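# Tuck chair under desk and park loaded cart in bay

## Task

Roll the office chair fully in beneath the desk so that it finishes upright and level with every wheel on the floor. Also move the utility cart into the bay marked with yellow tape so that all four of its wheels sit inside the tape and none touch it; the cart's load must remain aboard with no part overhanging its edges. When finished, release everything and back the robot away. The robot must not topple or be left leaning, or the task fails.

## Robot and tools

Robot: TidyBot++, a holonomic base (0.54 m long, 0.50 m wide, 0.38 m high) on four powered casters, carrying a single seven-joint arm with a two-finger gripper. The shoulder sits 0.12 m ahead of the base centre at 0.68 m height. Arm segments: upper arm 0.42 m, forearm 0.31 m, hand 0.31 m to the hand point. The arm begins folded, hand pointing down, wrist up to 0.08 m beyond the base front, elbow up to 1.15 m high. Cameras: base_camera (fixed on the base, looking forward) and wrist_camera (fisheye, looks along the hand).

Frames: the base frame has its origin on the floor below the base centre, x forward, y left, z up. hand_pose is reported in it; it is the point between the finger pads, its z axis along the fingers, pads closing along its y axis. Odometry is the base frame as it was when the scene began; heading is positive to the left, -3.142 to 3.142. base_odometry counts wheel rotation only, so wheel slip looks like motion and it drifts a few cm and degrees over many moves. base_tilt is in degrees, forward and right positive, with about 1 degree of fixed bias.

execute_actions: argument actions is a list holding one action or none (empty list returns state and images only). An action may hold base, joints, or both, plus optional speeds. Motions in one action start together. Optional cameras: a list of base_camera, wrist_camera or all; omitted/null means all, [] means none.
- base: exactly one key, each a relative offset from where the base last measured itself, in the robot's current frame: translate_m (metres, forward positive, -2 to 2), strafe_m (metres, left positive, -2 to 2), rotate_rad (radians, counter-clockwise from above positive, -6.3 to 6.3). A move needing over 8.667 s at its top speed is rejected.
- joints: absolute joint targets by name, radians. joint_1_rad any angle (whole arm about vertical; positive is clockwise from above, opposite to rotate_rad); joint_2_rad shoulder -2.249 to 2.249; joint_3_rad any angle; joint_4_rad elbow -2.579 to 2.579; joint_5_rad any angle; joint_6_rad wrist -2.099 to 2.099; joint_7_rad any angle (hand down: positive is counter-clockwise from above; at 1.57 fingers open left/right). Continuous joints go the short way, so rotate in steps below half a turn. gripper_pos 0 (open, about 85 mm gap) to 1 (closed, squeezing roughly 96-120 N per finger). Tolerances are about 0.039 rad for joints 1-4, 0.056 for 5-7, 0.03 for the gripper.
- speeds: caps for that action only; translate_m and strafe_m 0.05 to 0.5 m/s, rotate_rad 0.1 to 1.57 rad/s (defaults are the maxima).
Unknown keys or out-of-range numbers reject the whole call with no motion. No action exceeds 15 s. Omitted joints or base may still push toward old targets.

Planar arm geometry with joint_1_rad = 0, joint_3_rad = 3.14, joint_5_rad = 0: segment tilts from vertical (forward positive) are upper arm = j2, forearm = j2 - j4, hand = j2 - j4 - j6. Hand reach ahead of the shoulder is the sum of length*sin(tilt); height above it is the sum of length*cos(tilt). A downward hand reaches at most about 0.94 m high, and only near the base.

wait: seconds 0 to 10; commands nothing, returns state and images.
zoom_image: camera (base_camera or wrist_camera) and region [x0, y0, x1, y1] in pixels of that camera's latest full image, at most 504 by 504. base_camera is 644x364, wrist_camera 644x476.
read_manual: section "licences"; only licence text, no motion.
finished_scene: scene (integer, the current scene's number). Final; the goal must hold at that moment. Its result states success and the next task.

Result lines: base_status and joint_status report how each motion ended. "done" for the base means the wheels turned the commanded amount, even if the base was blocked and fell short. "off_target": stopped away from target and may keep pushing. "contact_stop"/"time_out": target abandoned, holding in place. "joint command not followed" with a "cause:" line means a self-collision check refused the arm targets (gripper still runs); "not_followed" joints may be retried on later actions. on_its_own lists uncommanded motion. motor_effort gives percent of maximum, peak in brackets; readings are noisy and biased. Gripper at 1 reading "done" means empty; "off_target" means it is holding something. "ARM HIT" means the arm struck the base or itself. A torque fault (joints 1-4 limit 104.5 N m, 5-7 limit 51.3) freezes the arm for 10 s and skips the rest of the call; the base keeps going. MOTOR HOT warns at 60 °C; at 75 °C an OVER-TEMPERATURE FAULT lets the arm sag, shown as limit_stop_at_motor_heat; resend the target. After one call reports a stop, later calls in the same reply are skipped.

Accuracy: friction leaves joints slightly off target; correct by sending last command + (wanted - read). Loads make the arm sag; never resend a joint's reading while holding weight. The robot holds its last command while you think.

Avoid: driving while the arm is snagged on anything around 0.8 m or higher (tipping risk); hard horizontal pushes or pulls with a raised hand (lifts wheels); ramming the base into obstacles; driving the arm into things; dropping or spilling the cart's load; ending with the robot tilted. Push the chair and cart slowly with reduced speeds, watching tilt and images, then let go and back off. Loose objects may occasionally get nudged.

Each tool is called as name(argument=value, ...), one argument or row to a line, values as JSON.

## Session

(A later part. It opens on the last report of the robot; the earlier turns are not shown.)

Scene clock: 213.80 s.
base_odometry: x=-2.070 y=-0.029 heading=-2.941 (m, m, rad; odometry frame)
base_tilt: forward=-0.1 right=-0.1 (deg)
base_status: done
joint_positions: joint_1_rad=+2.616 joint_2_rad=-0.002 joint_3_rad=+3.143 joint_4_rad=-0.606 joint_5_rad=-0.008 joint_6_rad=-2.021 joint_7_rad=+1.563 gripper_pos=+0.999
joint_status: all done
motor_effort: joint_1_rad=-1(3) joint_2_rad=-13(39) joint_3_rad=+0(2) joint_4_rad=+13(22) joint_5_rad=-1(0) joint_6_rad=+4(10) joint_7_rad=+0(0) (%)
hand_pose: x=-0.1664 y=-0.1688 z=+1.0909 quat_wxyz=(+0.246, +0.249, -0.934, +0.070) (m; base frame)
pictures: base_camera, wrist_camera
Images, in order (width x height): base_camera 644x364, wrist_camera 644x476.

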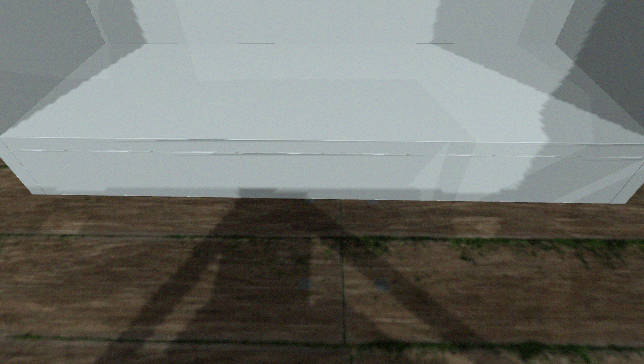

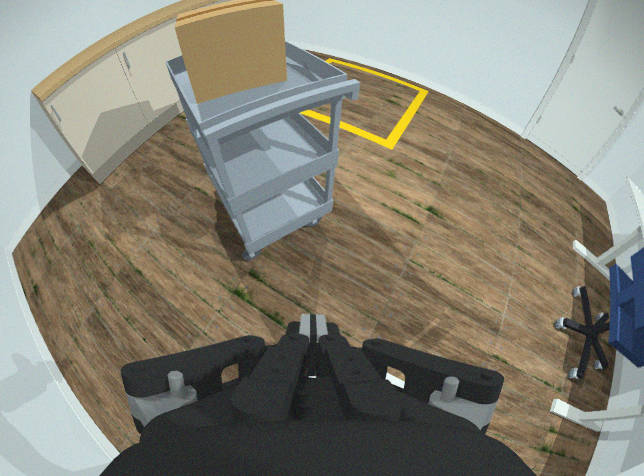

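execute_actions(
  actions=[
    {"base":{"strafe_m":-0.92},"joints":{"joint_1_rad":3.16}},
  ],
  cameras=["wrist_camera"],
)

execute_actions(
  actions=[
    {"base":{"translate_m":-0.6},"speeds":{"translate_m":0.1}},
  ],
  cameras=["wrist_camera"],
)

Scene clock: 221.97 s.
base_odometry: x=-2.254 y=+0.873 heading=-2.941 (m, m, rad; odometry frame)
base_tilt: forward=-0.1 right=-0.2 (deg)
base_status: done
joint_positions: joint_1_rad=+3.143 joint_2_rad=-0.003 joint_3_rad=+3.143 joint_4_rad=-0.606 joint_5_rad=-0.008 joint_6_rad=-2.021 joint_7_rad=+1.563 gripper_pos=+0.999
joint_status: all done
motor_effort: joint_1_rad=+0(2) joint_2_rad=-13(14) joint_3_rad=+0(2) joint_4_rad=+13(13) joint_5_rad=-1(2) joint_6_rad=+4(5) joint_7_rad=+0(0) (%)
hand_pose: x=-0.2124 y=-0.0024 z=+1.0910 quat_wxyz=(+0.256, -0.003, -0.967, +0.003) (m; base frame)
pictures: wrist_camera
Images, in order (width x height): wrist_camera 644x476.

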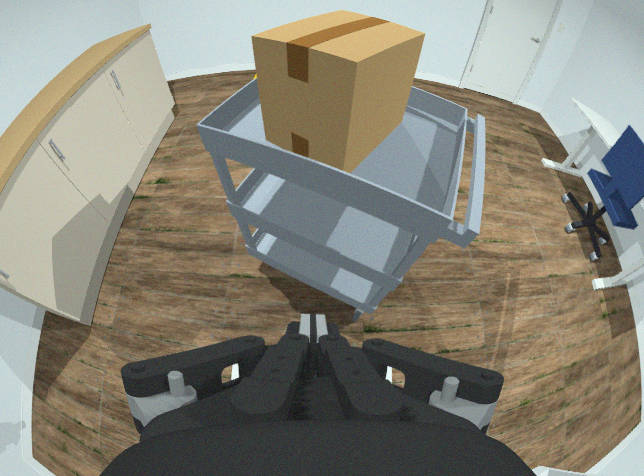

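Scene clock: 228.50 s.
base_odometry: x=-1.666 y=+0.993 heading=-2.941 (m, m, rad; odometry frame)
base_tilt: forward=-0.1 right=-0.1 (deg)
base_status: done
joint_positions: joint_1_rad=+3.143 joint_2_rad=+0.001 joint_3_rad=+3.143 joint_4_rad=-0.605 joint_5_rad=-0.007 joint_6_rad=-2.021 joint_7_rad=+1.563 gripper_pos=+0.999
joint_status: not commanded
motor_effort: joint_1_rad=-1(2) joint_2_rad=-14(18) joint_3_rad=+0(1) joint_4_rad=+13(14) joint_5_rad=-1(1) joint_6_rad=+4(5) joint_7_rad=+0(1) (%)
hand_pose: x=-0.2138 y=-0.0023 z=+1.0899 quat_wxyz=(+0.254, -0.003, -0.967, +0.003) (m; base frame)
pictures: wrist_camera
Images, in order (width x height): wrist_camera 644x476.

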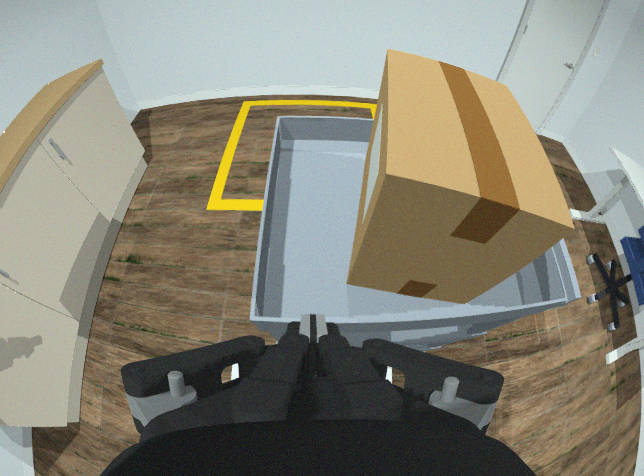

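execute_actions(
  actions=[
    {"base":{"translate_m":0.13}},
  ],
  cameras=[],
)

execute_actions(
  actions=[
    {"base":{"strafe_m":0.52}},
  ],
  cameras=[],
)

execute_actions(
  actions=[
    {"base":{"rotate_rad":0.4}},
  ],
  cameras=[],
)

execute_actions(
  actions=[
    {"base":{"translate_m":-0.6},"speeds":{"translate_m":0.1}},
  ],
  cameras=["wrist_camera"],
)

Scene clock: 242.63 s.
base_odometry: x=-1.793 y=+0.967 heading=-2.941 (m, m, rad; odometry frame)
base_tilt: forward=-0.1 right=-0.2 (deg)
base_status: done
joint_positions: joint_1_rad=+3.144 joint_2_rad=-0.006 joint_3_rad=+3.143 joint_4_rad=-0.605 joint_5_rad=-0.007 joint_6_rad=-2.021 joint_7_rad=+1.563 gripper_pos=+0.999
joint_status: not commanded
motor_effort: joint_1_rad=+0(1) joint_2_rad=-13(17) joint_3_rad=+0(1) joint_4_rad=+12(14) joint_5_rad=-1(1) joint_6_rad=+4(5) joint_7_rad=+0(0) (%)
hand_pose: x=-0.2110 y=-0.0019 z=+1.0923 quat_wxyz=(+0.258, -0.004, -0.966, +0.003) (m; base frame)
pictures: none
No camera images: the call's "cameras" was empty. Leave "cameras" out to get every camera's image.

Scene clock: 245.03 s.
base_odometry: x=-1.690 y=+0.457 heading=-2.942 (m, m, rad; odometry frame)
base_tilt: forward=-0.2 right=-0.1 (deg)
base_status: done
joint_positions: joint_1_rad=+3.148 joint_2_rad=-0.006 joint_3_rad=+3.143 joint_4_rad=-0.605 joint_5_rad=-0.007 joint_6_rad=-2.021 joint_7_rad=+1.563 gripper_pos=+0.999
joint_status: not commanded
motor_effort: joint_1_rad=-1(1) joint_2_rad=-13(14) joint_3_rad=+0(2) joint_4_rad=+13(13) joint_5_rad=-1(0) joint_6_rad=+4(5) joint_7_rad=+0(1) (%)
hand_pose: x=-0.2110 y=-0.0008 z=+1.0923 quat_wxyz=(+0.258, -0.005, -0.966, +0.003) (m; base frame)
pictures: none
No camera images: the call's "cameras" was empty. Leave "cameras" out to get every camera's image.

Scene clock: 246.33 s.
base_odometry: x=-1.690 y=+0.457 heading=-2.543 (m, m, rad; odometry frame)
base_tilt: forward=-0.1 right=-0.1 (deg)
base_status: done
joint_positions: joint_1_rad=+3.148 joint_2_rad=-0.006 joint_3_rad=+3.143 joint_4_rad=-0.605 joint_5_rad=-0.007 joint_6_rad=-2.021 joint_7_rad=+1.563 gripper_pos=+0.999
joint_status: not commanded
motor_effort: joint_1_rad=+0(1) joint_2_rad=-13(15) joint_3_rad=+0(0) joint_4_rad=+13(13) joint_5_rad=-1(1) joint_6_rad=+4(5) joint_7_rad=+0(1) (%)
hand_pose: x=-0.2111 y=-0.0008 z=+1.0923 quat_wxyz=(+0.258, -0.005, -0.966, +0.003) (m; base frame)
pictures: none
No camera images: the call's "cameras" was empty. Leave "cameras" out to get every camera's image.

Scene clock: 257.03 s.
base_odometry: x=-1.196 y=+0.794 heading=-2.541 (m, m, rad; odometry frame)
base_tilt: forward=-0.1 right=-0.1 (deg)
base_status: translate_m time_out (by the wheels' count: -0.598 of -0.600)
joint_positions: joint_1_rad=+3.148 joint_2_rad=-0.001 joint_3_rad=+3.143 joint_4_rad=-0.605 joint_5_rad=-0.007 joint_6_rad=-2.021 joint_7_rad=+1.563 gripper_pos=+0.999
joint_status: not commanded
motor_effort: joint_1_rad=-1(2) joint_2_rad=-13(17) joint_3_rad=+0(2) joint_4_rad=+13(15) joint_5_rad=-1(2) joint_6_rad=+4(5) joint_7_rad=+0(1) (%)
hand_pose: x=-0.2127 y=-0.0007 z=+1.0909 quat_wxyz=(+0.256, -0.005, -0.967, +0.003) (m; base frame)
pictures: wrist_camera
Images, in order (width x height): wrist_camera 644x476.

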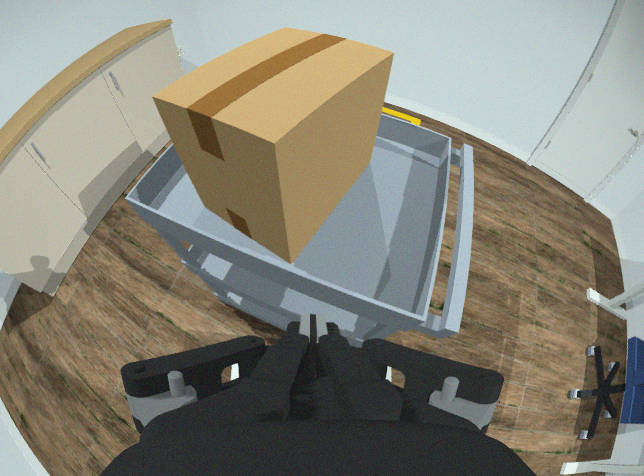

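execute_actions(
  actions=[
    {"base":{"rotate_rad":-0.4}},
  ],
  cameras=[],
)

execute_actions(
  actions=[
    {"base":{"strafe_m":-0.28}},
  ],
  cameras=[],
)

execute_actions(
  actions=[
    {"base":{"translate_m":-0.58},"speeds":{"translate_m":0.1}},
  ],
  cameras=[],
)

execute_actions(
  actions=[
    {"base":{"translate_m":0.6}},
  ],
  cameras=["wrist_camera"],
)

Scene clock: 267.37 s.
base_odometry: x=-1.196 y=+0.794 heading=-2.940 (m, m, rad; odometry frame)
base_tilt: forward=-0.1 right=-0.1 (deg)
base_status: done
joint_positions: joint_1_rad=+3.148 joint_2_rad=+0.000 joint_3_rad=+3.143 joint_4_rad=-0.605 joint_5_rad=-0.007 joint_6_rad=-2.021 joint_7_rad=+1.563 gripper_pos=+0.999
joint_status: not commanded
motor_effort: joint_1_rad=+0(1) joint_2_rad=-13(17) joint_3_rad=+0(1) joint_4_rad=+14(14) joint_5_rad=-1(1) joint_6_rad=+4(5) joint_7_rad=+1(0) (%)
hand_pose: x=-0.2131 y=-0.0007 z=+1.0906 quat_wxyz=(+0.255, -0.005, -0.967, +0.003) (m; base frame)
pictures: none
No camera images: the call's "cameras" was empty. Leave "cameras" out to get every camera's image.

Scene clock: 269.23 s.
base_odometry: x=-1.252 y=+1.069 heading=-2.940 (m, m, rad; odometry frame)
base_tilt: forward=-0.1 right=-0.1 (deg)
base_status: done
joint_positions: joint_1_rad=+3.149 joint_2_rad=+0.000 joint_3_rad=+3.143 joint_4_rad=-0.605 joint_5_rad=-0.007 joint_6_rad=-2.021 joint_7_rad=+1.563 gripper_pos=+0.999
joint_status: not commanded
motor_effort: joint_1_rad=+0(1) joint_2_rad=-13(14) joint_3_rad=+1(1) joint_4_rad=+12(14) joint_5_rad=+0(1) joint_6_rad=+4(5) joint_7_rad=+0(0) (%)
hand_pose: x=-0.2131 y=-0.0006 z=+1.0906 quat_wxyz=(+0.255, -0.006, -0.967, +0.003) (m; base frame)
pictures: none
No camera images: the call's "cameras" was empty. Leave "cameras" out to get every camera's image.

Scene clock: 275.53 s.
base_odometry: x=-0.684 y=+1.185 heading=-2.940 (m, m, rad; odometry frame)
base_tilt: forward=-0.1 right=-0.2 (deg)
base_status: done
joint_positions: joint_1_rad=+3.149 joint_2_rad=+0.003 joint_3_rad=+3.143 joint_4_rad=-0.604 joint_5_rad=-0.007 joint_6_rad=-2.021 joint_7_rad=+1.563 gripper_pos=+0.999
joint_status: not commanded
motor_effort: joint_1_rad=+0(1) joint_2_rad=-15(16) joint_3_rad=+0(1) joint_4_rad=+13(14) joint_5_rad=-1(1) joint_6_rad=+4(5) joint_7_rad=+1(0) (%)
hand_pose: x=-0.2145 y=-0.0006 z=+1.0895 quat_wxyz=(+0.254, -0.006, -0.967, +0.003) (m; base frame)
pictures: none
No camera images: the call's "cameras" was empty. Leave "cameras" out to get every camera's image.

Scene clock: 278.17 s.
base_odometry: x=-1.272 y=+1.065 heading=-2.941 (m, m, rad; odometry frame)
base_tilt: forward=-0.1 right=-0.1 (deg)
base_status: done
joint_positions: joint_1_rad=+3.150 joint_2_rad=-0.004 joint_3_rad=+3.143 joint_4_rad=-0.604 joint_5_rad=-0.007 joint_6_rad=-2.021 joint_7_rad=+1.563 gripper_pos=+0.999
joint_status: not commanded
motor_effort: joint_1_rad=-1(3) joint_2_rad=-13(17) joint_3_rad=+0(2) joint_4_rad=+13(15) joint_5_rad=-1(2) joint_6_rad=+5(5) joint_7_rad=+0(1) (%)
hand_pose: x=-0.2116 y=-0.0002 z=+1.0919 quat_wxyz=(+0.257, -0.006, -0.966, +0.002) (m; base frame)
pictures: wrist_camera
Images, in order (width x height): wrist_camera 644x476.

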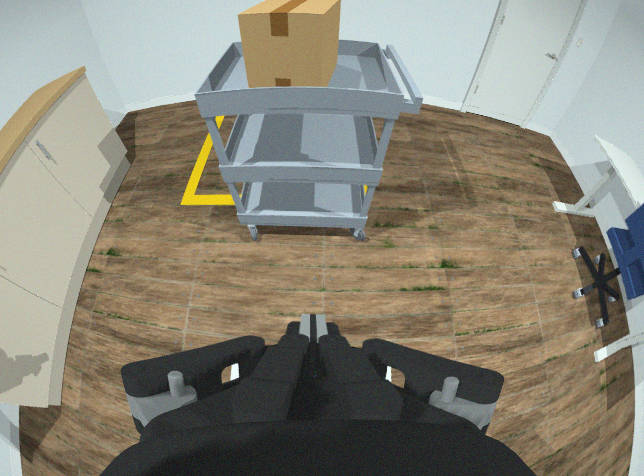

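execute_actions(
  actions=[
    {"base":{"translate_m":-0.56}},
  ],
  cameras=[],
)

execute_actions(
  actions=[
    {"base":{"translate_m":-0.54},"speeds":{"translate_m":0.1}},
  ],
  cameras=[],
)

execute_actions(
  actions=[
    {"base":{"translate_m":0.05}},
  ],
  cameras=["wrist_camera"],
)

execute_actions(
  actions=[
    {"base":{"strafe_m":0.7}},
  ],
  cameras=["wrist_camera"],
)

Scene clock: 320.27 s.
base_odometry: x=-0.723 y=+1.177 heading=-2.940 (m, m, rad; odometry frame)
base_tilt: forward=-0.1 right=-0.1 (deg)
base_status: done
joint_positions: joint_1_rad=+3.150 joint_2_rad=+0.007 joint_3_rad=+3.143 joint_4_rad=-0.604 joint_5_rad=-0.007 joint_6_rad=-2.021 joint_7_rad=+1.563 gripper_pos=+0.999
joint_status: not commanded
motor_effort: joint_1_rad=+0(2) joint_2_rad=-12(18) joint_3_rad=+0(1) joint_4_rad=+13(14) joint_5_rad=-1(1) joint_6_rad=+4(5) joint_7_rad=+0(0) (%)
hand_pose: x=-0.2160 y=+0.0001 z=+1.0884 quat_wxyz=(+0.252, -0.006, -0.968, +0.002) (m; base frame)
pictures: none
No camera images: the call's "cameras" was empty. Leave "cameras" out to get every camera's image.

Scene clock: 326.17 s.
base_odometry: x=-0.194 y=+1.285 heading=-2.940 (m, m, rad; odometry frame)
base_tilt: forward=-0.1 right=-0.2 (deg)
base_status: done
joint_positions: joint_1_rad=+3.150 joint_2_rad=+0.002 joint_3_rad=+3.143 joint_4_rad=-0.604 joint_5_rad=-0.007 joint_6_rad=-2.021 joint_7_rad=+1.563 gripper_pos=+0.999
joint_status: not commanded
motor_effort: joint_1_rad=+0(2) joint_2_rad=-13(18) joint_3_rad=+0(1) joint_4_rad=+12(15) joint_5_rad=+0(1) joint_6_rad=+4(5) joint_7_rad=+0(0) (%)
hand_pose: x=-0.2141 y=+0.0001 z=+1.0899 quat_wxyz=(+0.254, -0.006, -0.967, +0.002) (m; base frame)
pictures: none
No camera images: the call's "cameras" was empty. Leave "cameras" out to get every camera's image.

Scene clock: 327.30 s.
base_odometry: x=-0.243 y=+1.275 heading=-2.940 (m, m, rad; odometry frame)
base_tilt: forward=-0.1 right=-0.1 (deg)
base_status: done
joint_positions: joint_1_rad=+3.150 joint_2_rad=-0.006 joint_3_rad=+3.143 joint_4_rad=-0.604 joint_5_rad=-0.007 joint_6_rad=-2.021 joint_7_rad=+1.563 gripper_pos=+0.999
joint_status: not commanded
motor_effort: joint_1_rad=-1(0) joint_2_rad=-13(17) joint_3_rad=+0(0) joint_4_rad=+13(14) joint_5_rad=+0(1) joint_6_rad=+4(5) joint_7_rad=+0(0) (%)
hand_pose: x=-0.2105 y=+0.0001 z=+1.0928 quat_wxyz=(+0.258, -0.006, -0.966, +0.002) (m; base frame)
pictures: wrist_camera
Images, in order (width x height): wrist_camera 644x476.

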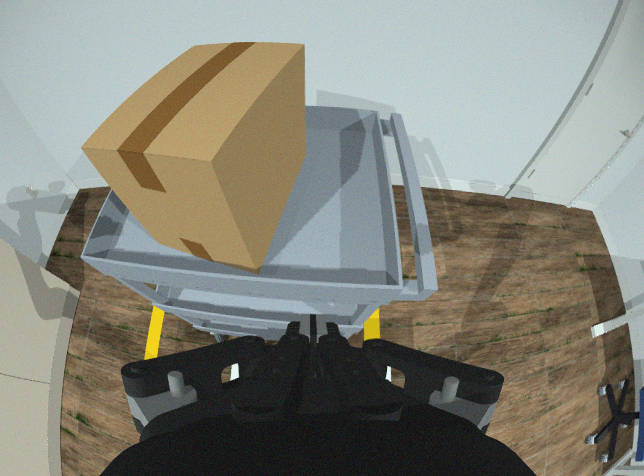

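Scene clock: 329.97 s.
base_odometry: x=-0.103 y=+0.589 heading=-2.939 (m, m, rad; odometry frame)
base_tilt: forward=-0.1 right=-0.2 (deg)
base_status: done
joint_positions: joint_1_rad=+3.150 joint_2_rad=-0.006 joint_3_rad=+3.143 joint_4_rad=-0.604 joint_5_rad=-0.007 joint_6_rad=-2.021 joint_7_rad=+1.563 gripper_pos=+0.999
joint_status: not commanded
motor_effort: joint_1_rad=-1(1) joint_2_rad=-12(15) joint_3_rad=+0(2) joint_4_rad=+13(13) joint_5_rad=-1(1) joint_6_rad=+4(5) joint_7_rad=+1(1) (%)
hand_pose: x=-0.2107 y=+0.0001 z=+1.0927 quat_wxyz=(+0.258, -0.006, -0.966, +0.002) (m; base frame)
pictures: wrist_camera
Images, in order (width x height): wrist_camera 644x476.

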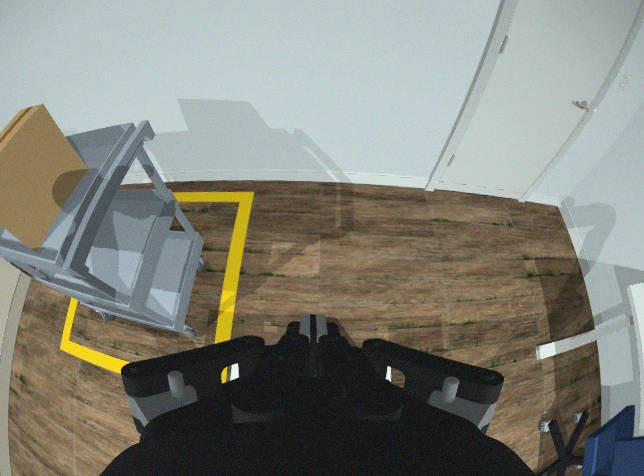

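The cart drifted inside the bay. Next I'll check the chair while moving clear.

execute_actions(
  actions=[
    {"base":{"strafe_m":0.3},"joints":{"joint_1_rad":4.7}},
  ],
  cameras=["wrist_camera"],
)

Scene clock: 336.10 s.
base_odometry: x=-0.042 y=+0.295 heading=-2.939 (m, m, rad; odometry frame)
base_tilt: forward=-0.1 right=-0.1 (deg)
base_status: done
joint_positions: joint_1_rad=+4.682 joint_2_rad=-0.002 joint_3_rad=+3.143 joint_4_rad=-0.604 joint_5_rad=-0.007 joint_6_rad=-2.021 joint_7_rad=+1.563 gripper_pos=+0.999
joint_status: all done
motor_effort: joint_1_rad=+0(1) joint_2_rad=-12(17) joint_3_rad=+0(1) joint_4_rad=+13(13) joint_5_rad=+0(0) joint_6_rad=+4(5) joint_7_rad=+0(0) (%)
hand_pose: x=+0.1062 y=+0.3313 z=+1.0913 quat_wxyz=(+0.186, -0.675, -0.692, -0.176) (m; base frame)
pictures: wrist_camera
Images, in order (width x height): wrist_camera 644x476.

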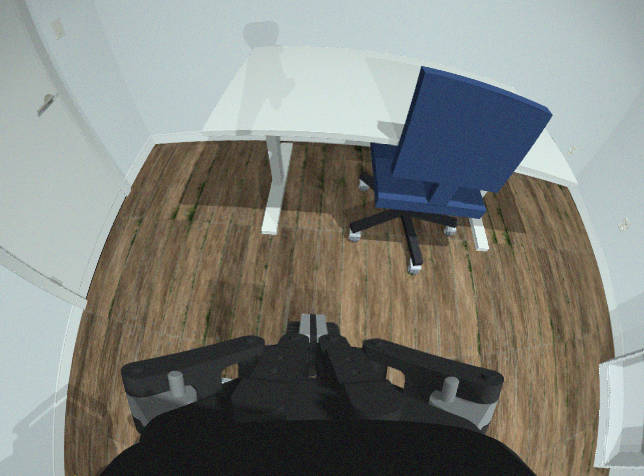

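finished_scene(
  scene=1,
)

The scene is finished: the task was done.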